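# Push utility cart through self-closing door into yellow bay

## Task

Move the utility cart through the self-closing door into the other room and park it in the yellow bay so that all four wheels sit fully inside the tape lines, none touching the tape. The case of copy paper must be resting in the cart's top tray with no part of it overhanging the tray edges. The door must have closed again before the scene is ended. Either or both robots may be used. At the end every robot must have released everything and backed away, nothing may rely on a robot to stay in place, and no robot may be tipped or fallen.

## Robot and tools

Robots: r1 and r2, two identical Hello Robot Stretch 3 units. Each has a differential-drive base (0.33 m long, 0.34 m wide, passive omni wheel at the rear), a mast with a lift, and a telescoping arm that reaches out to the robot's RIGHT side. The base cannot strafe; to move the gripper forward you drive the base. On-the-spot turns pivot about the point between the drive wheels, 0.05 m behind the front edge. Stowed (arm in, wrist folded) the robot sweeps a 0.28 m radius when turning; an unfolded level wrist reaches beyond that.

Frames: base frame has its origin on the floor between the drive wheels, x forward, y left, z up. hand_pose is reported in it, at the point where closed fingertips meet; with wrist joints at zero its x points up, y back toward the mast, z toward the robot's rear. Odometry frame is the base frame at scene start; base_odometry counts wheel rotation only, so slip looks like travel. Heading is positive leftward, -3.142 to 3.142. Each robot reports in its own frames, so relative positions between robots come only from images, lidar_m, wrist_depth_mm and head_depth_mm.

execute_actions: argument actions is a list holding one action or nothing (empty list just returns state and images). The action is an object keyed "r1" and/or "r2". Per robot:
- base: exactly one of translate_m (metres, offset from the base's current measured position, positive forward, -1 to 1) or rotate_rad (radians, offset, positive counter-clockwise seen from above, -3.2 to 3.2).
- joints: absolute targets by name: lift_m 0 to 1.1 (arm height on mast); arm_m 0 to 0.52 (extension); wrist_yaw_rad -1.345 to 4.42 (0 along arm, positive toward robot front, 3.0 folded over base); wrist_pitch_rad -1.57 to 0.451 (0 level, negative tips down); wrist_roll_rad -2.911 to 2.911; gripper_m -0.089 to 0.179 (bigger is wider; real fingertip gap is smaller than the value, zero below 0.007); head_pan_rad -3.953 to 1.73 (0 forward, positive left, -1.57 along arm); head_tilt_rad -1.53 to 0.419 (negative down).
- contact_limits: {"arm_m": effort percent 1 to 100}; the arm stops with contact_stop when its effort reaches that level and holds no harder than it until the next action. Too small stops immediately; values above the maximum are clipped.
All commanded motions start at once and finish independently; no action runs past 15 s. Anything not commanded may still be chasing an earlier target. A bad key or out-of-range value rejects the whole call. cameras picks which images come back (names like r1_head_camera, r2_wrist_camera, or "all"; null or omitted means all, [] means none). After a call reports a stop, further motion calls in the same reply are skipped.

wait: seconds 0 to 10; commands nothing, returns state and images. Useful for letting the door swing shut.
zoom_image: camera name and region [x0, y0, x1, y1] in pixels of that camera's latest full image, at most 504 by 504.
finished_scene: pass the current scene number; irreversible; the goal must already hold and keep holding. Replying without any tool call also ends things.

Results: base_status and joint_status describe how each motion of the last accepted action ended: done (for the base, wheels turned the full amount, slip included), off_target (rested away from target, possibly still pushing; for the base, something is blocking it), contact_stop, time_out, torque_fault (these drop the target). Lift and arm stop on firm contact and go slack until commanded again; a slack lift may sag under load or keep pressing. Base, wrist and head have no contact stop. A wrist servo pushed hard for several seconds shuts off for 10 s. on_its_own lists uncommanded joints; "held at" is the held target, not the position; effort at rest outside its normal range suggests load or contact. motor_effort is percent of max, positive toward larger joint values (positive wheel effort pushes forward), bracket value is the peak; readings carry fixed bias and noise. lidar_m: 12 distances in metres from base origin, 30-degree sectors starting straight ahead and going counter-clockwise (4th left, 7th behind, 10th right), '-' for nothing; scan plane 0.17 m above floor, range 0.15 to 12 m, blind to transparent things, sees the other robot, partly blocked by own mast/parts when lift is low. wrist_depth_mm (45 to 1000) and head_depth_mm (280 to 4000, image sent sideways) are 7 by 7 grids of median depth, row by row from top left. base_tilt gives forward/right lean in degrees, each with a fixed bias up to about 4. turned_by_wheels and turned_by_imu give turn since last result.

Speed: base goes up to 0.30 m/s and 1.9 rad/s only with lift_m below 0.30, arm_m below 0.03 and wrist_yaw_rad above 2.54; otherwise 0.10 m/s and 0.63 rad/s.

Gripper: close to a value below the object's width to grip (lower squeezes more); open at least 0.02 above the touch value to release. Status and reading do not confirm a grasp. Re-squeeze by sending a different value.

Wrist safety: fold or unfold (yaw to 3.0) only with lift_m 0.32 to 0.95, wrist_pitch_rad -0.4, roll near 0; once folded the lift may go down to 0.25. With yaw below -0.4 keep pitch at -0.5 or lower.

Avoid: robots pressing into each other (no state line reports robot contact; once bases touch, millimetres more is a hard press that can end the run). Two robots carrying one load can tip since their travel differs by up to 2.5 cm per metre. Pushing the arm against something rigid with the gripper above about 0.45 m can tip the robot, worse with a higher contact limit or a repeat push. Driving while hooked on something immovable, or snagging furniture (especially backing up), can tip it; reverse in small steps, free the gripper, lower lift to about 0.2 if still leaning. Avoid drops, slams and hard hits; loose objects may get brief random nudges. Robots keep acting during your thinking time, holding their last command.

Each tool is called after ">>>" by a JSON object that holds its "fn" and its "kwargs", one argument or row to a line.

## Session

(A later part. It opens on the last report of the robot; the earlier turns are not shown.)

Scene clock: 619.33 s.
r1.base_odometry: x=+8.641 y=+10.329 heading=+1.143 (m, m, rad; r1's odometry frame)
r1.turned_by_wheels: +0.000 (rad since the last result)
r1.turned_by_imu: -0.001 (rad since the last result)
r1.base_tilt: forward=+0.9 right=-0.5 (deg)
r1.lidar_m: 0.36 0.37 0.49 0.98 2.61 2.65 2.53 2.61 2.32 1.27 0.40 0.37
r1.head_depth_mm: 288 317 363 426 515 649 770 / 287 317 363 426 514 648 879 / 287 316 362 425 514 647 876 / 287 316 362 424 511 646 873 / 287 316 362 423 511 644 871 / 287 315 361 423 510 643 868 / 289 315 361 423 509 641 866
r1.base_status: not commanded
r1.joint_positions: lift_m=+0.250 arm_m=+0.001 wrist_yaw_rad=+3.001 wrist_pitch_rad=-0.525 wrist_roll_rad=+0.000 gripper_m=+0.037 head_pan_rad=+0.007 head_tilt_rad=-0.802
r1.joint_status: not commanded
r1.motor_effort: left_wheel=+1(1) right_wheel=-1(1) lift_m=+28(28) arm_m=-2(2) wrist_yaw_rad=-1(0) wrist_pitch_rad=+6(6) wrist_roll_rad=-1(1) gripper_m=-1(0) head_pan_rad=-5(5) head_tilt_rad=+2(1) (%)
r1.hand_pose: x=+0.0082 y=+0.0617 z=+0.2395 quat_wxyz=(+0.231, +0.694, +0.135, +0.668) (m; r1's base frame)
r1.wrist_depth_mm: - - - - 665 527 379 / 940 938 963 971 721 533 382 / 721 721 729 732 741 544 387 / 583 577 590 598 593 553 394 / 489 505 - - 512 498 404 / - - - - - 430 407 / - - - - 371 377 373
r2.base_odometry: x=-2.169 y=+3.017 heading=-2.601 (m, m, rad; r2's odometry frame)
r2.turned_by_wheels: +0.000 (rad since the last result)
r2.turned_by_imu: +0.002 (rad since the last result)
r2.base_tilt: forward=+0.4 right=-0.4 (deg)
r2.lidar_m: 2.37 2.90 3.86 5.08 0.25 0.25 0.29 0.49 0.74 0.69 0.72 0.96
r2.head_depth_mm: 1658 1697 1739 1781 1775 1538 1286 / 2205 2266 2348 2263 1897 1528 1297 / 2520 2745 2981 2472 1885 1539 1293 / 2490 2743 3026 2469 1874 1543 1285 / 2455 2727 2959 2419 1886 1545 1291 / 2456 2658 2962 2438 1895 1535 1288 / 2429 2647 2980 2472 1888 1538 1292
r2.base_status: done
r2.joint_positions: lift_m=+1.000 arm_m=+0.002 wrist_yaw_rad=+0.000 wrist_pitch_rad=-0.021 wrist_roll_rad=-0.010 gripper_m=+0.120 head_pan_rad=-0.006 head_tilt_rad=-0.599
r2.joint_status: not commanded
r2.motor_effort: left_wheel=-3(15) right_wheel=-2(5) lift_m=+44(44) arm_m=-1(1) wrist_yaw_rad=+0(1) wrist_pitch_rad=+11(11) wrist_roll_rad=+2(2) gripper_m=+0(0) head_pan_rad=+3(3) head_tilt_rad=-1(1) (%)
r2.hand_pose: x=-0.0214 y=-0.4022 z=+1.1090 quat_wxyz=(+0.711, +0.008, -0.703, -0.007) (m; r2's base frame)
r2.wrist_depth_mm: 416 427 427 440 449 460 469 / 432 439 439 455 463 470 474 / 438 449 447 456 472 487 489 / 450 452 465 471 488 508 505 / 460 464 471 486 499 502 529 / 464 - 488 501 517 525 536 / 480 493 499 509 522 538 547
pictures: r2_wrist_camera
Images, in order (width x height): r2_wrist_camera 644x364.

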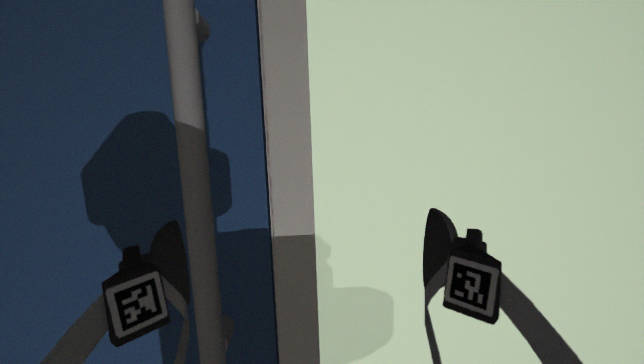

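>>> {"fn": "execute_actions", "kwargs": {
  "actions": [
    {"r2":{"base":{"translate_m":0.17}}}
  ],
  "cameras": []
}}

>>> {"fn": "execute_actions", "kwargs": {
  "actions": [
    {"r2":{"joints":{"arm_m":0.27}}}
  ],
  "cameras": []
}}

>>> {"fn": "execute_actions", "kwargs": {
  "actions": [
    {"r2":{"joints":{"gripper_m":-0.06}}}
  ],
  "cameras": []
}}

>>> {"fn": "execute_actions", "kwargs": {
  "actions": [
    {"r2":{"joints":{"arm_m":0.0},"contact_limits":{"arm_m":34}},"r1":{"base":{"translate_m":0.7}}}
  ],
  "cameras": []
}}

>>> {"fn": "execute_actions", "kwargs": {
  "actions": [
    {"r2":{"base":{"rotate_rad":1.0},"joints":{"wrist_yaw_rad":-0.75,"wrist_pitch_rad":-0.5}},"r1":{"base":{"translate_m":0.2}}}
  ],
  "cameras": []
}}

>>> {"fn": "execute_actions", "kwargs": {
  "actions": [
    {"r2":{"base":{"translate_m":0.3}},"r1":{"base":{"translate_m":0.4}}}
  ],
  "cameras": []
}}

>>> {"fn": "execute_actions", "kwargs": {
  "actions": [
    {"r2":{"base":{"translate_m":0.3}},"r1":{"base":{"translate_m":0.4}}}
  ],
  "cameras": []
}}

>>> {"fn": "execute_actions", "kwargs": {
  "actions": [
    {"r2":{"base":{"translate_m":0.3}},"r1":{"base":{"translate_m":0.4}}}
  ],
  "cameras": []
}}

>>> {"fn": "execute_actions", "kwargs": {
  "actions": [
    {"r2":{"base":{"translate_m":0.3}},"r1":{"base":{"translate_m":0.4}}}
  ],
  "cameras": []
}}

>>> {"fn": "execute_actions", "kwargs": {
  "actions": [
    {"r2":{"joints":{"gripper_m":0.15}}}
  ],
  "cameras": []
}}

>>> {"fn": "execute_actions", "kwargs": {
  "actions": [
    {"r2":{"base":{"translate_m":0.2}}}
  ],
  "cameras": []
}}

>>> {"fn": "execute_actions", "kwargs": {
  "actions": [
    {"r2":{"joints":{"lift_m":0.6,"wrist_yaw_rad":3.0,"wrist_pitch_rad":-0.4,"gripper_m":0}}}
  ],
  "cameras": ["r1_nav_camera"]
}}

Scene clock: 623.87 s.
r1.base_odometry: x=+8.641 y=+10.329 heading=+1.143 (m, m, rad; r1's odometry frame)
r1.turned_by_wheels: +0.000 (rad since the last result)
r1.turned_by_imu: +0.000 (rad since the last result)
r1.base_tilt: forward=+0.9 right=-0.4 (deg)
r1.lidar_m: 0.36 0.37 0.49 0.98 2.61 2.65 2.53 2.61 2.32 1.27 0.40 0.37
r1.head_depth_mm: 288 317 364 426 515 650 771 / 288 317 363 425 513 649 878 / 287 316 362 425 514 647 878 / 287 316 362 424 512 647 874 / 287 316 362 424 511 644 871 / 286 315 361 423 511 643 869 / 289 315 361 422 510 641 865
r1.base_status: not commanded
r1.joint_positions: lift_m=+0.250 arm_m=+0.001 wrist_yaw_rad=+3.001 wrist_pitch_rad=-0.525 wrist_roll_rad=+0.000 gripper_m=+0.037 head_pan_rad=+0.007 head_tilt_rad=-0.802
r1.joint_status: not commanded
r1.motor_effort: left_wheel=+1(1) right_wheel=-1(2) lift_m=+28(28) arm_m=-2(2) wrist_yaw_rad=-1(1) wrist_pitch_rad=+6(6) wrist_roll_rad=-1(1) gripper_m=+0(0) head_pan_rad=-5(5) head_tilt_rad=+2(1) (%)
r1.hand_pose: x=+0.0082 y=+0.0617 z=+0.2395 quat_wxyz=(+0.231, +0.694, +0.135, +0.668) (m; r1's base frame)
r1.wrist_depth_mm: - - - - 666 529 378 / 936 915 971 965 723 539 385 / 715 722 733 729 740 550 388 / 582 589 584 592 597 552 397 / 490 508 - - 511 494 401 / - - - - - 426 407 / - - - - 374 375 375
r2.base_odometry: x=-2.315 y=+2.930 heading=-2.601 (m, m, rad; r2's odometry frame)
r2.turned_by_wheels: +0.000 (rad since the last result)
r2.turned_by_imu: +0.001 (rad since the last result)
r2.base_tilt: forward=+0.3 right=-0.4 (deg)
r2.lidar_m: 2.34 2.73 3.62 5.09 3.11 0.38 0.43 0.72 0.72 0.70 0.72 0.95
r2.head_depth_mm: 1632 1678 1745 1780 1774 1530 1299 / 2179 2267 2341 2247 1888 1543 1290 / 2361 2603 2873 2437 1866 1546 1296 / 2328 2529 2851 2441 1891 1545 1294 / 2299 2542 2816 2464 1897 1534 1295 / 2305 2539 2804 2434 1915 1535 1292 / 2241 2463 2714 2422 1880 1539 1294
r2.base_status: done
r2.joint_positions: lift_m=+1.000 arm_m=+0.002 wrist_yaw_rad=+0.000 wrist_pitch_rad=-0.021 wrist_roll_rad=-0.010 gripper_m=+0.120 head_pan_rad=-0.006 head_tilt_rad=-0.599
r2.joint_status: not commanded
r2.motor_effort: left_wheel=-3(5) right_wheel=+1(5) lift_m=+45(44) arm_m=-1(1) wrist_yaw_rad=+0(0) wrist_pitch_rad=+11(11) wrist_roll_rad=+2(3) gripper_m=+0(1) head_pan_rad=+4(4) head_tilt_rad=-1(1) (%)
r2.hand_pose: x=-0.0214 y=-0.4022 z=+1.1090 quat_wxyz=(+0.711, +0.008, -0.703, -0.007) (m; r2's base frame)
r2.wrist_depth_mm: 417 419 430 436 436 454 461 / 422 430 438 441 453 460 472 / 431 441 450 457 462 478 487 / 447 449 456 462 476 487 501 / 459 466 475 481 478 503 508 / 461 - 487 491 491 513 527 / 477 490 494 506 514 526 545
pictures: none
No camera images: the call's "cameras" was empty. Leave "cameras" out to get every camera's image.

Scene clock: 627.07 s.
r1.base_odometry: x=+8.641 y=+10.329 heading=+1.143 (m, m, rad; r1's odometry frame)
r1.turned_by_wheels: +0.000 (rad since the last result)
r1.turned_by_imu: +0.000 (rad since the last result)
r1.base_tilt: forward=+0.9 right=-0.4 (deg)
r1.lidar_m: 0.36 0.37 0.49 0.98 2.61 2.66 2.54 2.61 2.33 1.27 0.40 0.37
r1.head_depth_mm: 288 317 363 426 515 651 769 / 288 317 363 425 513 648 883 / 287 316 363 425 512 648 878 / 287 316 362 424 512 646 876 / 287 316 362 424 511 643 872 / 286 315 361 423 510 641 868 / 289 315 361 423 509 641 864
r1.base_status: not commanded
r1.joint_positions: lift_m=+0.250 arm_m=+0.001 wrist_yaw_rad=+3.001 wrist_pitch_rad=-0.525 wrist_roll_rad=+0.000 gripper_m=+0.037 head_pan_rad=+0.007 head_tilt_rad=-0.802
r1.joint_status: not commanded
r1.motor_effort: left_wheel=+1(1) right_wheel=-1(1) lift_m=+29(28) arm_m=-2(2) wrist_yaw_rad=-1(1) wrist_pitch_rad=+6(6) wrist_roll_rad=-1(1) gripper_m=+0(0) head_pan_rad=-5(5) head_tilt_rad=+2(1) (%)
r1.hand_pose: x=+0.0082 y=+0.0617 z=+0.2395 quat_wxyz=(+0.231, +0.694, +0.135, +0.668) (m; r1's base frame)
r1.wrist_depth_mm: - - - - 661 525 377 / 941 916 955 963 719 536 386 / 719 722 729 731 733 549 389 / 583 587 584 592 591 551 393 / 484 507 - - 514 500 397 / - - - - - 426 408 / - - - - 374 375 376
r2.base_odometry: x=-2.315 y=+2.930 heading=-2.601 (m, m, rad; r2's odometry frame)
r2.turned_by_wheels: +0.000 (rad since the last result)
r2.turned_by_imu: +0.001 (rad since the last result)
r2.base_tilt: forward=+0.3 right=-0.5 (deg)
r2.lidar_m: 2.34 2.73 3.60 5.08 3.10 0.38 0.43 0.72 0.72 0.70 0.72 0.95
r2.head_depth_mm: 1649 1685 1724 1767 1771 1533 1296 / 2193 2262 2328 2250 1882 1540 1287 / 2357 2576 2843 2462 1905 1538 1302 / 2335 2617 2844 2457 1880 1540 1289 / 2298 2543 2819 2453 1903 1537 1295 / 2288 2494 2826 2454 1906 1539 1284 / 2262 2493 2764 2462 1878 1534 1292
r2.base_status: not commanded
r2.joint_positions: lift_m=+1.000 arm_m=+0.270 wrist_yaw_rad=-0.005 wrist_pitch_rad=-0.021 wrist_roll_rad=-0.010 gripper_m=+0.120 head_pan_rad=-0.006 head_tilt_rad=-0.599
r2.joint_status: all done
r2.motor_effort: left_wheel=-3(3) right_wheel=+3(3) lift_m=+45(44) arm_m=+5(2) wrist_yaw_rad=+3(4) wrist_pitch_rad=+11(11) wrist_roll_rad=+2(2) gripper_m=-1(1) head_pan_rad=+3(3) head_tilt_rad=-1(1) (%)
r2.hand_pose: x=-0.0227 y=-0.6703 z=+1.1090 quat_wxyz=(+0.711, +0.006, -0.703, -0.009) (m; r2's base frame)
r2.wrist_depth_mm: 171 172 175 178 104 182 175 / 173 176 179 182 107 188 181 / 178 180 185 186 110 191 186 / 181 184 189 191 112 194 190 / 187 188 192 197 115 194 196 / 190 - 198 203 118 197 217 / 195 200 204 206 123 213 224
pictures: none
No camera images: the call's "cameras" was empty. Leave "cameras" out to get every camera's image.

Scene clock: 629.37 s.
r1.base_odometry: x=+8.641 y=+10.329 heading=+1.143 (m, m, rad; r1's odometry frame)
r1.turned_by_wheels: +0.000 (rad since the last result)
r1.turned_by_imu: +0.000 (rad since the last result)
r1.base_tilt: forward=+0.9 right=-0.4 (deg)
r1.lidar_m: 0.36 0.37 0.49 0.98 2.62 2.65 2.53 2.61 2.33 1.27 0.40 0.37
r1.head_depth_mm: 288 317 364 426 515 651 769 / 288 317 363 425 514 649 880 / 288 316 363 425 514 648 876 / 287 316 362 424 512 645 874 / 287 316 362 423 511 644 872 / 287 315 361 423 510 643 872 / 289 315 361 422 509 641 867
r1.base_status: not commanded
r1.joint_positions: lift_m=+0.250 arm_m=+0.001 wrist_yaw_rad=+3.001 wrist_pitch_rad=-0.525 wrist_roll_rad=+0.000 gripper_m=+0.037 head_pan_rad=+0.007 head_tilt_rad=-0.802
r1.joint_status: not commanded
r1.motor_effort: left_wheel=+1(1) right_wheel=-1(1) lift_m=+28(28) arm_m=-2(2) wrist_yaw_rad=-1(1) wrist_pitch_rad=+6(6) wrist_roll_rad=-1(1) gripper_m=+0(1) head_pan_rad=-5(5) head_tilt_rad=+2(2) (%)
r1.hand_pose: x=+0.0082 y=+0.0617 z=+0.2395 quat_wxyz=(+0.231, +0.694, +0.135, +0.668) (m; r1's base frame)
r1.wrist_depth_mm: - - - - 663 529 379 / 951 915 974 969 734 539 384 / 716 727 733 736 733 541 392 / 583 581 590 589 593 552 398 / 493 509 - - 510 498 400 / - - - - - 428 405 / - - - - 374 376 376
r2.base_odometry: x=-2.315 y=+2.930 heading=-2.601 (m, m, rad; r2's odometry frame)
r2.turned_by_wheels: +0.000 (rad since the last result)
r2.turned_by_imu: -0.019 (rad since the last result)
r2.base_tilt: forward=+0.3 right=-0.5 (deg)
r2.lidar_m: 2.21 2.71 3.54 5.09 3.19 0.38 0.42 0.70 0.74 0.70 0.71 0.94
r2.head_depth_mm: 1560 1595 1652 1703 1726 1530 1293 / 2041 2129 2200 2224 1887 1537 1295 / 2402 2610 2849 2444 1885 1531 1295 / 2325 2558 2846 2461 1882 1546 1301 / 2308 2523 2846 2459 1892 1532 1300 / 2282 2513 2765 2457 1873 1535 1295 / 2275 2468 2728 2459 1884 1536 1289
r2.base_status: not commanded
r2.joint_positions: lift_m=+1.000 arm_m=+0.270 wrist_yaw_rad=-0.081 wrist_pitch_rad=-0.021 wrist_roll_rad=-0.009 gripper_m=-0.059 head_pan_rad=-0.006 head_tilt_rad=-0.599
r2.joint_status: all done
r2.on_its_own: wrist_yaw_rad is held at -0.067, not at your +0.000, by its stall guard, which is not easing now
r2.motor_effort: left_wheel=-5(19) right_wheel=+6(25) lift_m=+45(45) arm_m=+5(5) wrist_yaw_rad=+9(38) wrist_pitch_rad=+11(12) wrist_roll_rad=+1(2) gripper_m=-33(100) head_pan_rad=+4(3) head_tilt_rad=-1(1) (%)
r2.hand_pose: x=-0.0420 y=-0.6695 z=+1.1089 quat_wxyz=(+0.709, -0.021, -0.703, -0.036) (m; r2's base frame)
r2.wrist_depth_mm: 162 168 173 105 189 187 211 / 167 172 179 107 195 191 217 / 169 176 182 111 200 196 223 / 173 179 187 114 203 203 231 / 177 183 191 116 208 209 237 / 182 188 - 119 208 216 245 / 186 191 203 123 221 224 253
pictures: none
No camera images: the call's "cameras" was empty. Leave "cameras" out to get every camera's image.

Scene clock: 633.90 s.
r1.base_odometry: x=+8.931 y=+10.966 heading=+1.143 (m, m, rad; r1's odometry frame)
r1.turned_by_wheels: +0.000 (rad since the last result)
r1.turned_by_imu: -0.322 (rad since the last result)
r1.base_tilt: forward=+0.8 right=-0.4 (deg)
r1.lidar_m: - - 0.15 0.21 0.61 2.80 2.93 2.92 2.72 0.24 0.15 -
r1.head_depth_mm: - - - - - - - / - - - - - - - / - - - - - - - / - - - - - - - / - - - - - - - / - - - - - - - / - - - - - - -
r1.base_status: done
r1.joint_positions: lift_m=+0.250 arm_m=+0.001 wrist_yaw_rad=+3.000 wrist_pitch_rad=-0.525 wrist_roll_rad=+0.000 gripper_m=+0.037 head_pan_rad=+0.007 head_tilt_rad=-0.805
r1.joint_status: not commanded
r1.motor_effort: left_wheel=+13(87) right_wheel=+10(66) lift_m=+28(32) arm_m=-1(2) wrist_yaw_rad=+0(31) wrist_pitch_rad=+6(7) wrist_roll_rad=-1(2) gripper_m=+0(0) head_pan_rad=-5(23) head_tilt_rad=+4(10) (%)
r1.hand_pose: x=+0.0083 y=+0.0618 z=+0.2395 quat_wxyz=(+0.231, +0.694, +0.135, +0.668) (m; r1's base frame)
r1.wrist_depth_mm: - - - 487 164 99 71 / 947 561 968 529 168 100 72 / 718 660 731 584 173 102 72 / 587 584 590 548 178 104 73 / 490 504 - - 165 106 74 / - - - - - 107 75 / - - - - 194 104 76
r2.base_odometry: x=-2.315 y=+2.930 heading=-2.601 (m, m, rad; r2's odometry frame)
r2.turned_by_wheels: +0.000 (rad since the last result)
r2.turned_by_imu: +0.226 (rad since the last result)
r2.base_tilt: forward=+0.3 right=-0.4 (deg)
r2.lidar_m: 2.69 2.96 4.63 5.01 0.35 0.36 0.46 0.86 0.42 0.43 0.57 1.20
r2.head_depth_mm: 2272 2544 2768 2456 1885 1544 1294 / 2286 2509 2804 2482 1887 1539 1283 / 2363 2591 2841 2436 1888 1538 1293 / 2353 2586 2847 2438 1894 1544 1292 / 2371 2624 2910 2437 1882 1540 1291 / 2420 2676 2905 2448 1884 1535 1291 / 2448 2657 2963 2466 1887 1535 1291
r2.base_status: not commanded
r2.joint_positions: lift_m=+1.000 arm_m=+0.002 wrist_yaw_rad=-0.091 wrist_pitch_rad=-0.030 wrist_roll_rad=-0.008 gripper_m=-0.037 head_pan_rad=-0.006 head_tilt_rad=-0.600
r2.joint_status: all done
joint sent to its limit — the command would take r2.arm_m past its lower limit, so that joint was sent only as far as its limit.
r2.on_its_own: wrist_yaw_rad is held at -0.067, not at your +0.000, by its stall guard, which is still easing; gripper_m is held at -0.038, not at your -0.060, by its stall guard, which is still easing
r2.motor_effort: left_wheel=-3(44) right_wheel=+8(16) lift_m=+37(44) arm_m=-6(19) wrist_yaw_rad=+16(20) wrist_pitch_rad=+16(44) wrist_roll_rad=+1(2) gripper_m=-25(34) head_pan_rad=+3(3) head_tilt_rad=-1(1) (%)
r2.contact_limits: arm_m 34 (drawing in: default 20, maximum 34; extending or still: default 30, maximum 48)
r2.hand_pose: x=-0.0447 y=-0.4013 z=+1.1069 quat_wxyz=(+0.709, -0.021, -0.704, -0.043) (m; r2's base frame)
r2.wrist_depth_mm: 260 231 205 106 168 158 416 / 268 240 211 109 171 162 427 / 282 248 218 113 175 432 439 / 292 260 226 116 180 445 450 / 310 268 237 119 183 465 463 / 327 280 250 122 185 474 469 / 341 294 249 127 199 493 485
pictures: none
No camera images: the call's "cameras" was empty. Leave "cameras" out to get every camera's image.

Scene clock: 636.93 s.
r1.base_odometry: x=+9.014 y=+11.148 heading=+1.143 (m, m, rad; r1's odometry frame)
r1.turned_by_wheels: +0.000 (rad since the last result)
r1.turned_by_imu: +0.006 (rad since the last result)
r1.base_tilt: forward=+0.8 right=-0.4 (deg)
r1.lidar_m: - - 0.15 0.21 0.60 2.81 2.94 2.92 2.71 0.23 0.15 -
r1.head_depth_mm: - - - - - - - / - - - - - - - / - - - - - - - / - - - - - - - / - - - - - - - / - - - - - - - / - - - - - - -
r1.base_status: done
r1.joint_positions: lift_m=+0.250 arm_m=+0.001 wrist_yaw_rad=+3.001 wrist_pitch_rad=-0.524 wrist_roll_rad=+0.000 gripper_m=+0.037 head_pan_rad=-0.007 head_tilt_rad=-0.806
r1.joint_status: not commanded
r1.motor_effort: left_wheel=+16(74) right_wheel=+11(43) lift_m=+28(28) arm_m=-1(1) wrist_yaw_rad=-1(7) wrist_pitch_rad=+6(6) wrist_roll_rad=-1(1) gripper_m=+0(0) head_pan_rad=+4(21) head_tilt_rad=+4(7) (%)
r1.hand_pose: x=+0.0082 y=+0.0618 z=+0.2395 quat_wxyz=(+0.231, +0.694, +0.135, +0.668) (m; r1's base frame)
r1.wrist_depth_mm: - - - 516 166 99 71 / 938 581 961 566 170 101 72 / 711 669 733 617 175 102 72 / 578 581 594 548 180 104 73 / 489 508 - - 167 106 74 / - - - - - 107 75 / - - - - 195 103 76
r2.base_odometry: x=-2.315 y=+2.930 heading=-1.601 (m, m, rad; r2's odometry frame)
r2.turned_by_wheels: +1.000 (rad since the last result)
r2.turned_by_imu: +0.581 (rad since the last result)
r2.base_tilt: forward=+0.3 right=-0.4 (deg)
r2.lidar_m: 3.11 5.14 4.36 0.35 0.36 0.48 0.77 0.37 0.37 0.52 1.22 2.74
r2.head_depth_mm: 2536 2748 2942 2445 1872 1541 1290 / 2697 2954 3151 2454 1899 1534 1295 / 2897 3160 3286 2445 1893 1537 1295 / 3151 3485 3469 2450 1884 1547 1301 / 3415 3829 3520 2456 1906 1540 1295 / 3733 - 3491 2469 1885 1532 1293 / - - 3482 2466 1886 1530 1297
r2.base_status: done
r2.joint_positions: lift_m=+1.000 arm_m=+0.002 wrist_yaw_rad=-0.800 wrist_pitch_rad=-0.371 wrist_roll_rad=-0.003 gripper_m=-0.025 head_pan_rad=-0.006 head_tilt_rad=-0.600
r2.joint_status: wrist_yaw_rad off_target (ended at -0.800, target -0.750); wrist_pitch_rad off_target (ended at -0.371, target -0.500)
r2.on_its_own: wrist_yaw_rad is held at -0.799, not at your -0.750, by its stall guard, which is not easing now; gripper_m is held at -0.026, not at your -0.060, by its stall guard, which is still easing; wrist_pitch_rad is at rest, and its effort (-67) is outside its rest range (-20 to +32)
r2.motor_effort: left_wheel=-1(17) right_wheel=+11(24) lift_m=+21(37) arm_m=-1(12) wrist_yaw_rad=+1(51) wrist_pitch_rad=-67(100) wrist_roll_rad=-2(5) gripper_m=-21(30) head_pan_rad=+4(3) head_tilt_rad=-1(0) (%)
r2.hand_pose: x=-0.1866 y=-0.3066 z=+1.0238 quat_wxyz=(+0.590, -0.150, -0.690, -0.391) (m; r2's base frame)
r2.wrist_depth_mm: 182 173 159 79 143 137 424 / 201 188 172 85 152 150 452 / 223 207 189 92 165 463 493 / 247 227 206 100 178 524 541 / 279 253 228 109 192 572 609 / 324 290 - 120 205 648 675 / 383 334 294 138 243 722 768
pictures: none
No camera images: the call's "cameras" was empty. Leave "cameras" out to get every camera's image.

Scene clock: 641.63 s.
r1.base_odometry: x=+9.179 y=+11.512 heading=+1.143 (m, m, rad; r1's odometry frame)
r1.turned_by_wheels: +0.000 (rad since the last result)
r1.turned_by_imu: -0.146 (rad since the last result)
r1.base_tilt: forward=+0.9 right=-0.4 (deg)
r1.lidar_m: - - 0.15 0.40 0.61 2.68 3.03 2.95 3.04 0.22 0.15 -
r1.head_depth_mm: - - - - - - - / - - - - - - - / - - - - - - - / - - - - - - - / - - - - - - - / - - - - - - - / - - - - - - -
r1.base_status: done
r1.joint_positions: lift_m=+0.250 arm_m=+0.001 wrist_yaw_rad=+3.001 wrist_pitch_rad=-0.525 wrist_roll_rad=+0.000 gripper_m=+0.037 head_pan_rad=+0.007 head_tilt_rad=-0.803
r1.joint_status: not commanded
r1.motor_effort: left_wheel=+1(79) right_wheel=-1(42) lift_m=+27(29) arm_m=-1(2) wrist_yaw_rad=-1(11) wrist_pitch_rad=+6(7) wrist_roll_rad=-1(1) gripper_m=+0(0) head_pan_rad=-6(20) head_tilt_rad=+2(10) (%)
r1.hand_pose: x=+0.0082 y=+0.0618 z=+0.2394 quat_wxyz=(+0.231, +0.694, +0.135, +0.668) (m; r1's base frame)
r1.wrist_depth_mm: 482 - - - 254 136 93 / 513 568 967 930 256 136 93 / 571 618 725 703 257 137 94 / 586 585 588 595 260 137 94 / 487 506 - - 232 138 94 / - - - - - 138 94 / - - - - 267 131 95
r2.base_odometry: x=-2.324 y=+2.630 heading=-1.602 (m, m, rad; r2's odometry frame)
r2.turned_by_wheels: +0.000 (rad since the last result)
r2.turned_by_imu: -0.259 (rad since the last result)
r2.base_tilt: forward=+0.3 right=-0.4 (deg)
r2.lidar_m: 2.60 3.47 5.00 3.28 0.50 0.45 0.74 0.37 0.38 0.52 1.09 2.53
r2.head_depth_mm: 2162 2370 2580 2490 1880 1533 1290 / 2241 2482 2710 2494 1891 1532 1297 / 2338 2567 2848 2469 1896 1535 1298 / 2420 2672 2952 2439 1892 1534 1293 / 2554 2807 3078 2453 1900 1540 1294 / 2670 2952 3164 2444 1887 1548 1289 / 2787 3106 3371 2448 1892 1536 1295
r2.base_status: done
r2.joint_positions: lift_m=+1.000 arm_m=+0.002 wrist_yaw_rad=-0.956 wrist_pitch_rad=-0.396 wrist_roll_rad=-0.003 gripper_m=-0.022 head_pan_rad=-0.006 head_tilt_rad=-0.600
r2.joint_status: not commanded
r2.on_its_own: wrist_yaw_rad is held at -0.951, not at your -0.750, by its stall guard, which is not easing now; gripper_m is held at -0.023, not at your -0.060, by its stall guard, which is not easing now; wrist_pitch_rad is at rest, and its effort (-53) is outside its rest range (-20 to +32)
r2.motor_effort: left_wheel=+0(12) right_wheel=+15(27) lift_m=+22(21) arm_m=-1(4) wrist_yaw_rad=+3(29) wrist_pitch_rad=-53(69) wrist_roll_rad=-2(3) gripper_m=-21(24) head_pan_rad=+4(4) head_tilt_rad=-1(1) (%)
r2.hand_pose: x=-0.2069 y=-0.2774 z=+1.0180 quat_wxyz=(+0.553, -0.194, -0.679, -0.443) (m; r2's base frame)
r2.wrist_depth_mm: 155 153 147 77 148 863 - / 168 166 161 83 159 952 - / 182 181 175 90 172 - - / 200 197 194 99 189 - - / 222 220 210 108 206 - - / 250 246 - 119 - - - / 286 275 275 138 267 - -
pictures: none
No camera images: the call's "cameras" was empty. Leave "cameras" out to get every camera's image.

Scene clock: 645.83 s.
r1.base_odometry: x=+9.345 y=+11.876 heading=+1.143 (m, m, rad; r1's odometry frame)
r1.turned_by_wheels: +0.000 (rad since the last result)
r1.turned_by_imu: -0.258 (rad since the last result)
r1.base_tilt: forward=+0.9 right=-0.4 (deg)
r1.lidar_m: - - 0.15 0.34 1.22 0.63 3.06 2.99 3.00 0.25 0.15 -
r1.head_depth_mm: - - - - - - - / - - - - - - - / - - - - - - - / - - - - - - - / - - - - - - - / - - - - - - - / - - - - - - -
r1.base_status: done
r1.joint_positions: lift_m=+0.250 arm_m=+0.001 wrist_yaw_rad=+3.000 wrist_pitch_rad=-0.524 wrist_roll_rad=+0.000 gripper_m=+0.037 head_pan_rad=+0.007 head_tilt_rad=-0.803
r1.joint_status: not commanded
r1.motor_effort: left_wheel=+2(76) right_wheel=-1(56) lift_m=+28(28) arm_m=-1(2) wrist_yaw_rad=-1(26) wrist_pitch_rad=+6(7) wrist_roll_rad=-1(1) gripper_m=+0(0) head_pan_rad=-5(19) head_tilt_rad=+2(11) (%)
r1.hand_pose: x=+0.0083 y=+0.0618 z=+0.2395 quat_wxyz=(+0.231, +0.694, +0.135, +0.668) (m; r1's base frame)
r1.wrist_depth_mm: - - - - 233 130 91 / 945 916 962 909 237 131 91 / 722 730 736 701 240 132 92 / 583 581 586 586 244 133 92 / 489 510 - - 221 135 93 / - - - - - 136 93 / - - - - 256 129 94
r2.base_odometry: x=-2.333 y=+2.330 heading=-1.602 (m, m, rad; r2's odometry frame)
r2.turned_by_wheels: +0.000 (rad since the last result)
r2.turned_by_imu: -0.311 (rad since the last result)
r2.base_tilt: forward=+0.3 right=-0.5 (deg)
r2.lidar_m: 2.29 2.54 3.99 4.92 3.01 0.72 0.67 0.37 0.38 0.49 0.96 1.54
r2.head_depth_mm: 1952 2134 2374 2444 1880 1537 1294 / 1983 2162 2392 2436 1888 1531 1292 / 2008 2197 2437 2470 1913 1536 1292 / 2030 2200 2444 2426 1882 1543 1289 / 2021 2258 2513 2458 1879 1543 1295 / 2077 2238 2506 2438 1896 1528 1293 / 2086 2245 2548 2461 1883 1543 1296
r2.base_status: done
r2.joint_positions: lift_m=+1.000 arm_m=+0.001 wrist_yaw_rad=-1.060 wrist_pitch_rad=-0.399 wrist_roll_rad=-0.003 gripper_m=-0.022 head_pan_rad=-0.006 head_tilt_rad=-0.600
r2.joint_status: not commanded
r2.on_its_own: wrist_yaw_rad is held at -1.046, not at your -0.750, by its stall guard, which is not easing now; gripper_m is held at -0.023, not at your -0.060, by its stall guard, which is not easing now; wrist_pitch_rad is at rest, and its effort (-53) is outside its rest range (-20 to +32)
r2.motor_effort: left_wheel=-1(10) right_wheel=+16(24) lift_m=+22(20) arm_m=+0(2) wrist_yaw_rad=+10(28) wrist_pitch_rad=-53(55) wrist_roll_rad=-2(2) gripper_m=-22(23) head_pan_rad=+3(3) head_tilt_rad=+0(1) (%)
r2.hand_pose: x=-0.2193 y=-0.2571 z=+1.0175 quat_wxyz=(+0.528, -0.229, -0.668, -0.472) (m; r2's base frame)
r2.wrist_depth_mm: 138 142 143 77 158 - - / 148 152 154 83 171 - - / 159 164 168 90 187 986 811 / 172 177 182 99 206 - 644 / 188 195 200 109 - - - / 205 215 217 121 - - 825 / 228 235 257 140 - - 723
pictures: none
No camera images: the call's "cameras" was empty. Leave "cameras" out to get every camera's image.

Scene clock: 649.93 s.
r1.base_odometry: x=+9.510 y=+12.240 heading=+1.143 (m, m, rad; r1's odometry frame)
r1.turned_by_wheels: +0.000 (rad since the last result)
r1.turned_by_imu: -0.227 (rad since the last result)
r1.base_tilt: forward=+0.9 right=-0.4 (deg)
r1.lidar_m: - - 0.15 0.30 1.16 0.67 2.76 3.11 3.04 0.26 0.15 -
r1.head_depth_mm: - - - - - - - / - - - - - - - / - - - - - - - / - - - - - - - / - - - - - - - / - - - - - - - / - - - - - - -
r1.base_status: done
r1.joint_positions: lift_m=+0.250 arm_m=+0.001 wrist_yaw_rad=+3.000 wrist_pitch_rad=-0.525 wrist_roll_rad=+0.000 gripper_m=+0.037 head_pan_rad=+0.007 head_tilt_rad=-0.803
r1.joint_status: not commanded
r1.motor_effort: left_wheel=+1(87) right_wheel=-1(64) lift_m=+28(28) arm_m=-1(1) wrist_yaw_rad=-1(18) wrist_pitch_rad=+6(7) wrist_roll_rad=-1(1) gripper_m=+0(1) head_pan_rad=-5(20) head_tilt_rad=+3(7) (%)
r1.hand_pose: x=+0.0083 y=+0.0618 z=+0.2395 quat_wxyz=(+0.231, +0.694, +0.135, +0.668) (m; r1's base frame)
r1.wrist_depth_mm: - - - - 210 120 84 / 953 919 961 865 213 121 85 / 728 727 730 670 217 123 85 / 580 581 587 574 222 124 86 / 488 508 - - 203 125 87 / - - - - - 127 88 / - - - - 236 121 88
r2.base_odometry: x=-2.343 y=+2.031 heading=-1.603 (m, m, rad; r2's odometry frame)
r2.turned_by_wheels: +0.000 (rad since the last result)
r2.turned_by_imu: -0.400 (rad since the last result)
r2.base_tilt: forward=+0.3 right=-0.5 (deg)
r2.lidar_m: 1.87 2.07 2.43 4.36 4.90 3.05 0.91 0.38 0.38 0.44 0.74 1.04
r2.head_depth_mm: 1394 1459 1544 1627 1714 1544 1305 / 1675 1779 1870 1995 1891 1539 1293 / 1896 2087 2298 2358 1878 1540 1293 / 1868 2042 2289 2459 1895 1525 1292 / 1803 1981 2213 2336 1891 1544 1295 / 1745 1936 2141 2293 1878 1529 1292 / 1710 1883 2079 2291 1874 1544 1293
r2.base_status: done
r2.joint_positions: lift_m=+1.000 arm_m=+0.001 wrist_yaw_rad=-1.115 wrist_pitch_rad=-0.399 wrist_roll_rad=-0.005 gripper_m=-0.022 head_pan_rad=-0.006 head_tilt_rad=-0.600
r2.joint_status: not commanded
r2.on_its_own: wrist_yaw_rad is held at -1.096, not at your -0.750, by its stall guard, which is not easing now; gripper_m is held at -0.023, not at your -0.060, by its stall guard, which is not easing now; wrist_yaw_rad is at rest, and its effort (+13) is outside its rest range (-12 to +12); wrist_pitch_rad is at rest, and its effort (-52) is outside its rest range (-20 to +32)
r2.motor_effort: left_wheel=-1(10) right_wheel=+16(23) lift_m=+21(22) arm_m=+1(0) wrist_yaw_rad=+13(25) wrist_pitch_rad=-52(53) wrist_roll_rad=-1(2) gripper_m=-22(23) head_pan_rad=+3(3) head_tilt_rad=+0(0) (%)
r2.hand_pose: x=-0.2250 y=-0.2459 z=+1.0173 quat_wxyz=(+0.516, -0.246, -0.661, -0.487) (m; r2's base frame)
r2.wrist_depth_mm: 124 131 139 79 778 772 - / 131 139 151 85 839 833 - / 139 150 163 93 840 796 - / 148 160 178 101 - - - / 159 172 191 112 - - - / 171 187 201 125 - - - / 186 204 242 146 - - -
pictures: none
No camera images: the call's "cameras" was empty. Leave "cameras" out to get every camera's image.

Scene clock: 654.07 s.
r1.base_odometry: x=+9.676 y=+12.604 heading=+1.143 (m, m, rad; r1's odometry frame)
r1.turned_by_wheels: +0.000 (rad since the last result)
r1.turned_by_imu: -0.134 (rad since the last result)
r1.base_tilt: forward=+0.9 right=-0.4 (deg)
r1.lidar_m: - - 0.15 0.37 1.23 0.70 0.70 3.23 3.04 0.25 0.15 -
r1.head_depth_mm: - - - - - - - / - - - - - - - / - - - - - - - / - - - - - - - / - - - - - - - / - - - - - - - / - - - - - - -
r1.base_status: done
r1.joint_positions: lift_m=+0.250 arm_m=+0.001 wrist_yaw_rad=+3.000 wrist_pitch_rad=-0.525 wrist_roll_rad=+0.000 gripper_m=+0.037 head_pan_rad=-0.007 head_tilt_rad=-0.804
r1.joint_status: not commanded
r1.motor_effort: left_wheel=+0(84) right_wheel=+1(49) lift_m=+28(28) arm_m=-1(1) wrist_yaw_rad=-1(11) wrist_pitch_rad=+6(7) wrist_roll_rad=-1(1) gripper_m=+1(0) head_pan_rad=+4(18) head_tilt_rad=+3(11) (%)
r1.hand_pose: x=+0.0083 y=+0.0618 z=+0.2395 quat_wxyz=(+0.231, +0.694, +0.135, +0.668) (m; r1's base frame)
r1.wrist_depth_mm: - - - - 233 124 85 / 939 929 966 904 236 125 85 / 715 730 737 705 235 125 86 / 583 584 595 592 237 126 86 / 488 508 - - 213 126 86 / - - - - - 127 86 / - - - - 243 119 87
r2.base_odometry: x=-2.353 y=+1.731 heading=-1.603 (m, m, rad; r2's odometry frame)
r2.turned_by_wheels: -0.001 (rad since the last result)
r2.turned_by_imu: -0.534 (rad since the last result)
r2.base_tilt: forward=+0.3 right=-0.4 (deg)
r2.lidar_m: 0.92 1.63 1.88 2.19 3.91 5.03 3.30 0.39 0.36 0.37 0.47 0.78
r2.head_depth_mm: 709 766 826 903 987 1089 1206 / 762 830 899 982 1094 1219 1274 / 823 893 981 1086 1215 1386 1290 / 893 979 1085 1214 1376 1499 1289 / 972 1084 1212 1374 1599 1540 1286 / 1075 1211 1373 1582 1774 1544 1296 / 1203 1364 1570 1873 1906 1541 1294
r2.base_status: done
r2.joint_positions: lift_m=+1.000 arm_m=+0.001 wrist_yaw_rad=-1.112 wrist_pitch_rad=-0.404 wrist_roll_rad=-0.006 gripper_m=-0.022 head_pan_rad=-0.006 head_tilt_rad=-0.600
r2.joint_status: not commanded
r2.on_its_own: wrist_yaw_rad is held at -1.096, not at your -0.750, by its stall guard, which is not easing now; gripper_m is held at -0.023, not at your -0.060, by its stall guard, which is not easing now; wrist_pitch_rad is at rest, and its effort (-50) is outside its rest range (-20 to +32)
r2.motor_effort: left_wheel=-1(8) right_wheel=+18(21) lift_m=+22(21) arm_m=+1(0) wrist_yaw_rad=+11(22) wrist_pitch_rad=-50(52) wrist_roll_rad=+0(1) gripper_m=-22(23) head_pan_rad=+3(2) head_tilt_rad=-1(0) (%)
r2.hand_pose: x=-0.2242 y=-0.2464 z=+1.0163 quat_wxyz=(+0.516, -0.243, -0.662, -0.487) (m; r2's base frame)
r2.wrist_depth_mm: 108 120 136 79 - - - / 114 127 146 85 - - - / 119 134 158 93 - - - / 125 141 171 101 - - - / 132 150 182 111 - - - / 139 161 184 125 - - - / 145 169 232 146 - - -
pictures: none
No camera images: the call's "cameras" was empty. Leave "cameras" out to get every camera's image.

Scene clock: 666.13 s.
r1.base_odometry: x=+9.676 y=+12.604 heading=+1.143 (m, m, rad; r1's odometry frame)
r1.turned_by_wheels: +0.000 (rad since the last result)
r1.turned_by_imu: +1.138 (rad since the last result)
r1.base_tilt: forward=+0.8 right=-0.4 (deg)
r1.lidar_m: - - 0.15 0.24 2.65 2.92 2.83 2.95 2.30 0.20 0.15 -
r1.head_depth_mm: - - - - - - - / - - - - - - - / - - - - - - - / - - - - - - - / - - - - - - - / - - - - - - - / - - - - - - -
r1.base_status: not commanded
r1.joint_positions: lift_m=+0.250 arm_m=+0.001 wrist_yaw_rad=+2.998 wrist_pitch_rad=-0.524 wrist_roll_rad=+0.000 gripper_m=+0.037 head_pan_rad=-0.027 head_tilt_rad=-0.812
r1.joint_status: not commanded
r1.on_its_own: right_wheel is at rest, and its effort (+23) is outside its rest range (-18 to +18)
r1.motor_effort: left_wheel=+13(33) right_wheel=+23(26) lift_m=+28(28) arm_m=-1(1) wrist_yaw_rad=+1(2) wrist_pitch_rad=+6(6) wrist_roll_rad=-1(1) gripper_m=+0(0) head_pan_rad=+18(24) head_tilt_rad=+9(11) (%)
r1.hand_pose: x=+0.0087 y=+0.0618 z=+0.2395 quat_wxyz=(+0.232, +0.694, +0.134, +0.668) (m; r1's base frame)
r1.wrist_depth_mm: - - - 570 178 102 72 / 957 948 981 627 181 103 72 / 715 726 730 669 184 104 73 / 586 582 589 565 188 105 74 / 487 509 - - 171 107 74 / - - - - - 108 75 / - - - - 200 103 75
r2.base_odometry: x=-2.353 y=+1.731 heading=-1.603 (m, m, rad; r2's odometry frame)
r2.turned_by_wheels: +0.001 (rad since the last result)
r2.turned_by_imu: +0.004 (rad since the last result)
r2.base_tilt: forward=+0.4 right=-0.5 (deg)
r2.lidar_m: 0.91 1.64 1.88 2.20 3.93 5.01 3.29 1.11 1.26 0.90 0.77 0.78
r2.head_depth_mm: 707 762 825 901 987 1097 1208 / 761 826 899 988 1094 1222 1281 / 820 892 981 1090 1217 1380 1292 / 892 980 1089 1218 1380 1506 1292 / 978 1081 1209 1360 1599 1521 1292 / 1081 1206 1368 1593 1767 1535 1299 / 1200 1368 1576 1875 1879 1529 1291
r2.base_status: not commanded
r2.joint_positions: lift_m=+1.000 arm_m=+0.001 wrist_yaw_rad=-1.097 wrist_pitch_rad=-0.512 wrist_roll_rad=-0.008 gripper_m=+0.150 head_pan_rad=-0.006 head_tilt_rad=-0.600
r2.joint_status: all done
r2.on_its_own: wrist_yaw_rad is held at -1.096, not at your -0.750, by its stall guard, which is not easing now; wrist_pitch_rad moved -0.108 to your old target -0.500
r2.motor_effort: left_wheel=+1(6) right_wheel=-1(19) lift_m=+23(24) arm_m=+1(1) wrist_yaw_rad=+1(11) wrist_pitch_rad=+7(50) wrist_roll_rad=+1(1) gripper_m=+0(82) head_pan_rad=+3(3) head_tilt_rad=+0(1) (%)
r2.hand_pose: x=-0.2098 y=-0.2428 z=+0.9926 quat_wxyz=(+0.493, -0.201, -0.675, -0.511) (m; r2's base frame)
r2.wrist_depth_mm: - - 981 - - - - / - - - - - - - / - - - - - - - / - - - - - - - / - - - - - - - / - - - - - - - / - - - - - - -
pictures: none
No camera images: the call's "cameras" was empty. Leave "cameras" out to get every camera's image.

Scene clock: 669.07 s.
r1.base_odometry: x=+9.676 y=+12.604 heading=+1.143 (m, m, rad; r1's odometry frame)
r1.turned_by_wheels: +0.000 (rad since the last result)
r1.turned_by_imu: +0.000 (rad since the last result)
r1.base_tilt: forward=+0.8 right=-0.3 (deg)
r1.lidar_m: - - 0.15 0.24 2.65 2.92 2.84 2.97 2.29 0.20 0.15 -
r1.head_depth_mm: - - - - - - - / - - - - - - - / - - - - - - - / - - - - - - - / - - - - - - - / - - - - - - - / - - - - - - -
r1.base_status: not commanded
r1.joint_positions: lift_m=+0.250 arm_m=+0.001 wrist_yaw_rad=+2.998 wrist_pitch_rad=-0.524 wrist_roll_rad=+0.000 gripper_m=+0.037 head_pan_rad=-0.027 head_tilt_rad=-0.812
r1.joint_status: not commanded
r1.on_its_own: right_wheel is at rest, and its effort (+23) is outside its rest range (-18 to +18)
r1.motor_effort: left_wheel=+13(13) right_wheel=+23(22) lift_m=+28(28) arm_m=-1(1) wrist_yaw_rad=+2(2) wrist_pitch_rad=+6(6) wrist_roll_rad=-1(1) gripper_m=+0(0) head_pan_rad=+17(17) head_tilt_rad=+8(8) (%)
r1.hand_pose: x=+0.0087 y=+0.0618 z=+0.2395 quat_wxyz=(+0.232, +0.694, +0.134, +0.668) (m; r1's base frame)
r1.wrist_depth_mm: - - - 568 177 102 72 / 934 958 961 619 181 103 72 / 725 731 730 676 184 104 73 / 583 589 588 564 188 105 73 / 492 512 - - 172 107 74 / - - - - - 108 75 / - - - - 201 103 75
r2.base_odometry: x=-2.359 y=+1.531 heading=-1.603 (m, m, rad; r2's odometry frame)
r2.turned_by_wheels: +0.000 (rad since the last result)
r2.turned_by_imu: +0.001 (rad since the last result)
r2.base_tilt: forward=+0.4 right=-0.4 (deg)
r2.lidar_m: 0.75 1.35 1.73 2.03 3.61 5.15 3.46 1.28 1.25 0.74 0.64 0.64
r2.head_depth_mm: 575 620 670 730 799 887 994 / 619 670 731 801 885 991 1126 / 668 728 798 886 987 1129 1232 / 724 794 882 987 1122 1298 1288 / 791 876 985 1117 1289 1458 1294 / 876 980 1112 1285 1529 1529 1288 / 977 1107 1277 1525 1770 1530 1292
r2.base_status: done
r2.joint_positions: lift_m=+1.000 arm_m=+0.001 wrist_yaw_rad=-1.097 wrist_pitch_rad=-0.512 wrist_roll_rad=-0.008 gripper_m=+0.150 head_pan_rad=-0.006 head_tilt_rad=-0.600
r2.joint_status: not commanded
r2.on_its_own: wrist_yaw_rad is held at -1.096, not at your -0.750, by its stall guard, which is not easing now
r2.motor_effort: left_wheel=+0(7) right_wheel=-1(2) lift_m=+24(23) arm_m=+0(1) wrist_yaw_rad=+1(1) wrist_pitch_rad=+7(7) wrist_roll_rad=+2(1) gripper_m=+0(0) head_pan_rad=+3(4) head_tilt_rad=+0(0) (%)
r2.hand_pose: x=-0.2097 y=-0.2428 z=+0.9926 quat_wxyz=(+0.493, -0.201, -0.675, -0.511) (m; r2's base frame)
r2.wrist_depth_mm: - - - - - - - / - - - - - - - / - - - - - - - / - - - - - - - / - - - - - - - / 984 - - - - - - / - - - - - - -
pictures: none
No camera images: the call's "cameras" was empty. Leave "cameras" out to get every camera's image.

Scene clock: 673.53 s.
r1.base_odometry: x=+9.676 y=+12.604 heading=+1.143 (m, m, rad; r1's odometry frame)
r1.turned_by_wheels: +0.000 (rad since the last result)
r1.turned_by_imu: +0.000 (rad since the last result)
r1.base_tilt: forward=+0.8 right=-0.4 (deg)
r1.lidar_m: - - 0.15 0.24 2.65 2.91 2.83 2.96 2.30 0.20 0.15 -
r1.head_depth_mm: - - - - - - - / - - - - - - - / - - - - - - - / - - - - - - - / - - - - - - - / - - - - - - - / - - - - - - -
r1.base_status: not commanded
r1.joint_positions: lift_m=+0.250 arm_m=+0.001 wrist_yaw_rad=+2.998 wrist_pitch_rad=-0.524 wrist_roll_rad=+0.000 gripper_m=+0.037 head_pan_rad=-0.027 head_tilt_rad=-0.812
r1.joint_status: not commanded
r1.on_its_own: right_wheel is at rest, and its effort (+22) is outside its rest range (-18 to +18)
r1.motor_effort: left_wheel=+14(14) right_wheel=+22(22) lift_m=+28(28) arm_m=-1(1) wrist_yaw_rad=+2(2) wrist_pitch_rad=+6(6) wrist_roll_rad=-1(2) gripper_m=+0(0) head_pan_rad=+17(16) head_tilt_rad=+8(9) (%)
r1.hand_pose: x=+0.0087 y=+0.0618 z=+0.2395 quat_wxyz=(+0.232, +0.694, +0.134, +0.668) (m; r1's base frame)
r1.wrist_depth_mm: - - - 569 177 102 72 / 939 949 962 623 181 103 72 / 726 720 731 662 184 104 73 / 584 580 586 566 187 105 73 / 491 505 - - 172 107 74 / - - - - - 108 75 / - - - - 200 103 75
r2.base_odometry: x=-2.359 y=+1.531 heading=-1.603 (m, m, rad; r2's odometry frame)
r2.turned_by_wheels: +0.000 (rad since the last result)
r2.turned_by_imu: +0.001 (rad since the last result)
r2.base_tilt: forward=+0.3 right=-0.4 (deg)
r2.lidar_m: 0.75 1.34 1.73 2.03 3.61 5.15 3.46 1.27 1.25 0.74 0.64 0.64
r2.head_depth_mm: 574 619 673 731 804 889 998 / 617 670 728 802 887 989 1124 / 667 728 799 883 989 1126 1233 / 725 794 883 987 1119 1299 1293 / 792 880 988 1113 1296 1457 1298 / 871 976 1109 1286 1519 1531 1297 / 975 1107 1277 1508 1764 1534 1290
r2.base_status: not commanded
r2.joint_positions: lift_m=+0.600 arm_m=+0.001 wrist_yaw_rad=+2.999 wrist_pitch_rad=-0.419 wrist_roll_rad=-0.008 gripper_m=+0.000 head_pan_rad=-0.006 head_tilt_rad=-0.600
r2.joint_status: all done
r2.motor_effort: left_wheel=+0(0) right_wheel=-1(1) lift_m=+25(24) arm_m=+1(1) wrist_yaw_rad=+1(2) wrist_pitch_rad=+11(11) wrist_roll_rad=+2(1) gripper_m=-2(80) head_pan_rad=+3(3) head_tilt_rad=-1(1) (%)
r2.hand_pose: x=+0.0107 y=+0.0757 z=+0.6129 quat_wxyz=(+0.196, +0.697, +0.098, +0.683) (m; r2's base frame)
r2.wrist_depth_mm: - - - - - - - / - - - - - - - / - - - - - - - / - - - - - - - / - - - - - - - / 957 955 - - 908 939 920 / 813 809 802 802 806 806 790
pictures: r1_nav_camera (sideways: a quarter turn counterclockwise sets it upright)
Images, in order (width x height): r1_nav_camera 672x504.

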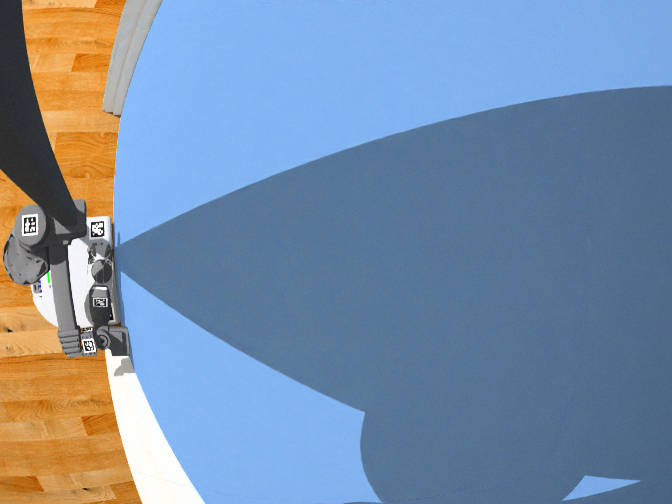

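>>> {"fn": "execute_actions", "kwargs": {
  "actions": [
    {"r2":{"base":{"rotate_rad":0.82},"joints":{"lift_m":1.0,"wrist_yaw_rad":0,"wrist_pitch_rad":0,"gripper_m":0.12}},"r1":{"base":{"translate_m":-0.3}}}
  ],
  "cameras": []
}}

>>> {"fn": "execute_actions", "kwargs": {
  "actions": [
    {"r2":{"base":{"translate_m":-0.9}}}
  ],
  "cameras": ["r2_wrist_camera"]
}}

Scene clock: 679.00 s.
r1.base_odometry: x=+9.552 y=+12.331 heading=+1.143 (m, m, rad; r1's odometry frame)
r1.turned_by_wheels: +0.000 (rad since the last result)
r1.turned_by_imu: +0.000 (rad since the last result)
r1.base_tilt: forward=+0.9 right=-0.4 (deg)
r1.lidar_m: 0.36 0.37 0.52 1.22 2.66 2.61 2.53 2.65 2.29 1.01 0.39 0.37
r1.head_depth_mm: 286 311 357 416 501 629 784 / 287 313 358 418 504 633 852 / 287 314 359 420 506 635 860 / 288 315 361 422 509 642 868 / 287 316 362 425 513 647 876 / 288 317 364 427 514 651 884 / 288 318 365 428 519 657 892
r1.base_status: done
r1.joint_positions: lift_m=+0.250 arm_m=+0.001 wrist_yaw_rad=+2.999 wrist_pitch_rad=-0.524 wrist_roll_rad=+0.000 gripper_m=+0.037 head_pan_rad=-0.007 head_tilt_rad=-0.802
r1.joint_status: not commanded
r1.motor_effort: left_wheel=+0(16) right_wheel=-1(14) lift_m=+28(28) arm_m=-1(1) wrist_yaw_rad=+1(1) wrist_pitch_rad=+6(6) wrist_roll_rad=-1(1) gripper_m=+0(0) head_pan_rad=+4(17) head_tilt_rad=+2(8) (%)
r1.hand_pose: x=+0.0085 y=+0.0618 z=+0.2395 quat_wxyz=(+0.232, +0.694, +0.134, +0.668) (m; r1's base frame)
r1.wrist_depth_mm: - - - - 802 568 398 / 939 937 963 974 780 580 402 / 715 717 734 738 733 578 405 / 581 582 592 594 587 551 407 / 485 506 - - 515 500 410 / - - - - - 428 407 / - - - - 374 375 377
r2.base_odometry: x=-2.359 y=+1.531 heading=-0.783 (m, m, rad; r2's odometry frame)
r2.turned_by_wheels: +0.820 (rad since the last result)
r2.turned_by_imu: +0.824 (rad since the last result)
r2.base_tilt: forward=+0.4 right=-0.5 (deg)
r2.lidar_m: 1.73 1.83 2.61 5.13 4.06 1.27 1.29 0.87 0.65 0.64 0.68 0.97
r2.head_depth_mm: 1491 1638 1806 1977 1825 1540 1297 / 1473 1627 1804 2034 1886 1537 1291 / 1484 1627 1799 2049 1872 1538 1294 / 1481 1625 1807 2018 1893 1535 1295 / 1489 1634 1807 2016 1881 1532 1295 / 1489 1630 1822 2038 1893 1534 1295 / 1483 1635 1811 2028 1883 1535 1301
r2.base_status: done
r2.joint_positions: lift_m=+1.000 arm_m=+0.001 wrist_yaw_rad=+0.001 wrist_pitch_rad=-0.021 wrist_roll_rad=-0.008 gripper_m=+0.120 head_pan_rad=-0.006 head_tilt_rad=-0.600
r2.joint_status: all done
r2.motor_effort: left_wheel=-2(7) right_wheel=+2(5) lift_m=+45(53) arm_m=+1(0) wrist_yaw_rad=+0(1) wrist_pitch_rad=+11(13) wrist_roll_rad=+1(1) gripper_m=+0(81) head_pan_rad=+3(3) head_tilt_rad=+0(0) (%)
r2.hand_pose: x=-0.0211 y=-0.4020 z=+1.1090 quat_wxyz=(+0.710, +0.008, -0.704, -0.007) (m; r2's base frame)
r2.wrist_depth_mm: 388 393 383 380 378 362 374 / 396 393 395 386 382 377 376 / 411 408 404 394 400 384 390 / 417 413 417 409 412 395 404 / 432 428 424 426 420 411 407 / 453 - 431 434 432 417 425 / 452 460 446 445 438 428 433
pictures: none
No camera images: the call's "cameras" was empty. Leave "cameras" out to get every camera's image.

Scene clock: 688.97 s.
r1.base_odometry: x=+9.552 y=+12.331 heading=+1.143 (m, m, rad; r1's odometry frame)
r1.turned_by_wheels: +0.000 (rad since the last result)
r1.turned_by_imu: -0.001 (rad since the last result)
r1.base_tilt: forward=+0.9 right=-0.4 (deg)
r1.lidar_m: 0.35 0.37 0.52 1.21 2.65 2.61 2.53 2.64 2.29 1.01 0.39 0.37
r1.head_depth_mm: 286 311 356 416 501 628 785 / 286 313 358 418 504 632 852 / 288 313 360 420 507 638 862 / 288 314 361 423 509 642 867 / 287 316 362 424 512 647 875 / 288 317 364 426 516 652 883 / 289 318 365 429 519 655 892
r1.base_status: not commanded
r1.joint_positions: lift_m=+0.250 arm_m=+0.001 wrist_yaw_rad=+2.999 wrist_pitch_rad=-0.524 wrist_roll_rad=+0.000 gripper_m=+0.037 head_pan_rad=-0.007 head_tilt_rad=-0.802
r1.joint_status: not commanded
r1.motor_effort: left_wheel=+0(0) right_wheel=+0(0) lift_m=+28(28) arm_m=-1(1) wrist_yaw_rad=+1(1) wrist_pitch_rad=+6(6) wrist_roll_rad=-1(1) gripper_m=+0(0) head_pan_rad=+4(4) head_tilt_rad=+1(2) (%)
r1.hand_pose: x=+0.0085 y=+0.0618 z=+0.2395 quat_wxyz=(+0.232, +0.694, +0.134, +0.668) (m; r1's base frame)
r1.wrist_depth_mm: - - - - 786 571 396 / 942 953 958 985 773 572 401 / 727 713 725 734 742 580 408 / 579 582 590 585 593 553 406 / 492 511 - - 510 498 407 / - - - - - 429 403 / - - - - 373 375 377
r2.base_odometry: x=-2.997 y=+2.166 heading=-0.783 (m, m, rad; r2's odometry frame)
r2.turned_by_wheels: +0.000 (rad since the last result)
r2.turned_by_imu: +0.002 (rad since the last result)
r2.base_tilt: forward=+0.3 right=-0.5 (deg)
r2.lidar_m: 2.63 2.78 3.96 5.20 0.47 0.47 0.57 0.79 0.61 0.59 0.63 0.89
r2.head_depth_mm: 1894 1899 1908 1918 1787 1547 1301 / 2293 2506 2710 2380 1893 1538 1298 / 2296 2521 2824 2441 1885 1534 1296 / 2298 2526 2794 2470 1869 1538 1291 / 2284 2510 2787 2453 1891 1527 1294 / 2290 2522 2793 2440 1905 1527 1293 / 2288 2525 2824 2464 1870 1529 1286
r2.base_status: done
r2.joint_positions: lift_m=+1.000 arm_m=+0.001 wrist_yaw_rad=+0.001 wrist_pitch_rad=-0.021 wrist_roll_rad=-0.008 gripper_m=+0.120 head_pan_rad=-0.006 head_tilt_rad=-0.600
r2.joint_status: not commanded
r2.motor_effort: left_wheel=-2(8) right_wheel=+2(3) lift_m=+44(45) arm_m=+1(0) wrist_yaw_rad=+0(0) wrist_pitch_rad=+11(11) wrist_roll_rad=+1(1) gripper_m=+0(1) head_pan_rad=+3(4) head_tilt_rad=+0(1) (%)
r2.hand_pose: x=-0.0211 y=-0.4020 z=+1.1090 quat_wxyz=(+0.710, +0.008, -0.704, -0.007) (m; r2's base frame)
r2.wrist_depth_mm: 338 333 335 332 325 317 317 / 346 343 338 337 336 323 328 / 356 351 350 347 342 328 335 / 363 364 361 353 351 339 347 / 372 370 368 366 363 346 351 / 384 - 376 379 375 355 368 / 393 397 391 384 381 382 375
pictures: r2_wrist_camera
Images, in order (width x height): r2_wrist_camera 644x364.

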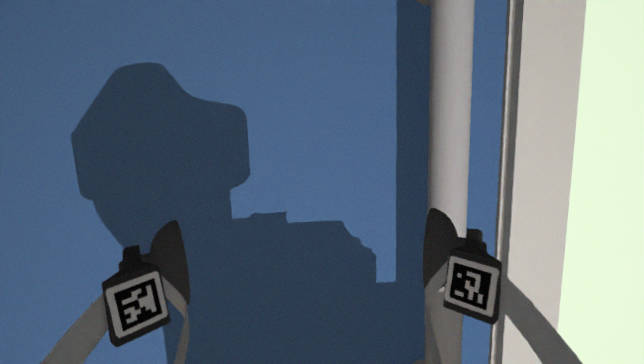

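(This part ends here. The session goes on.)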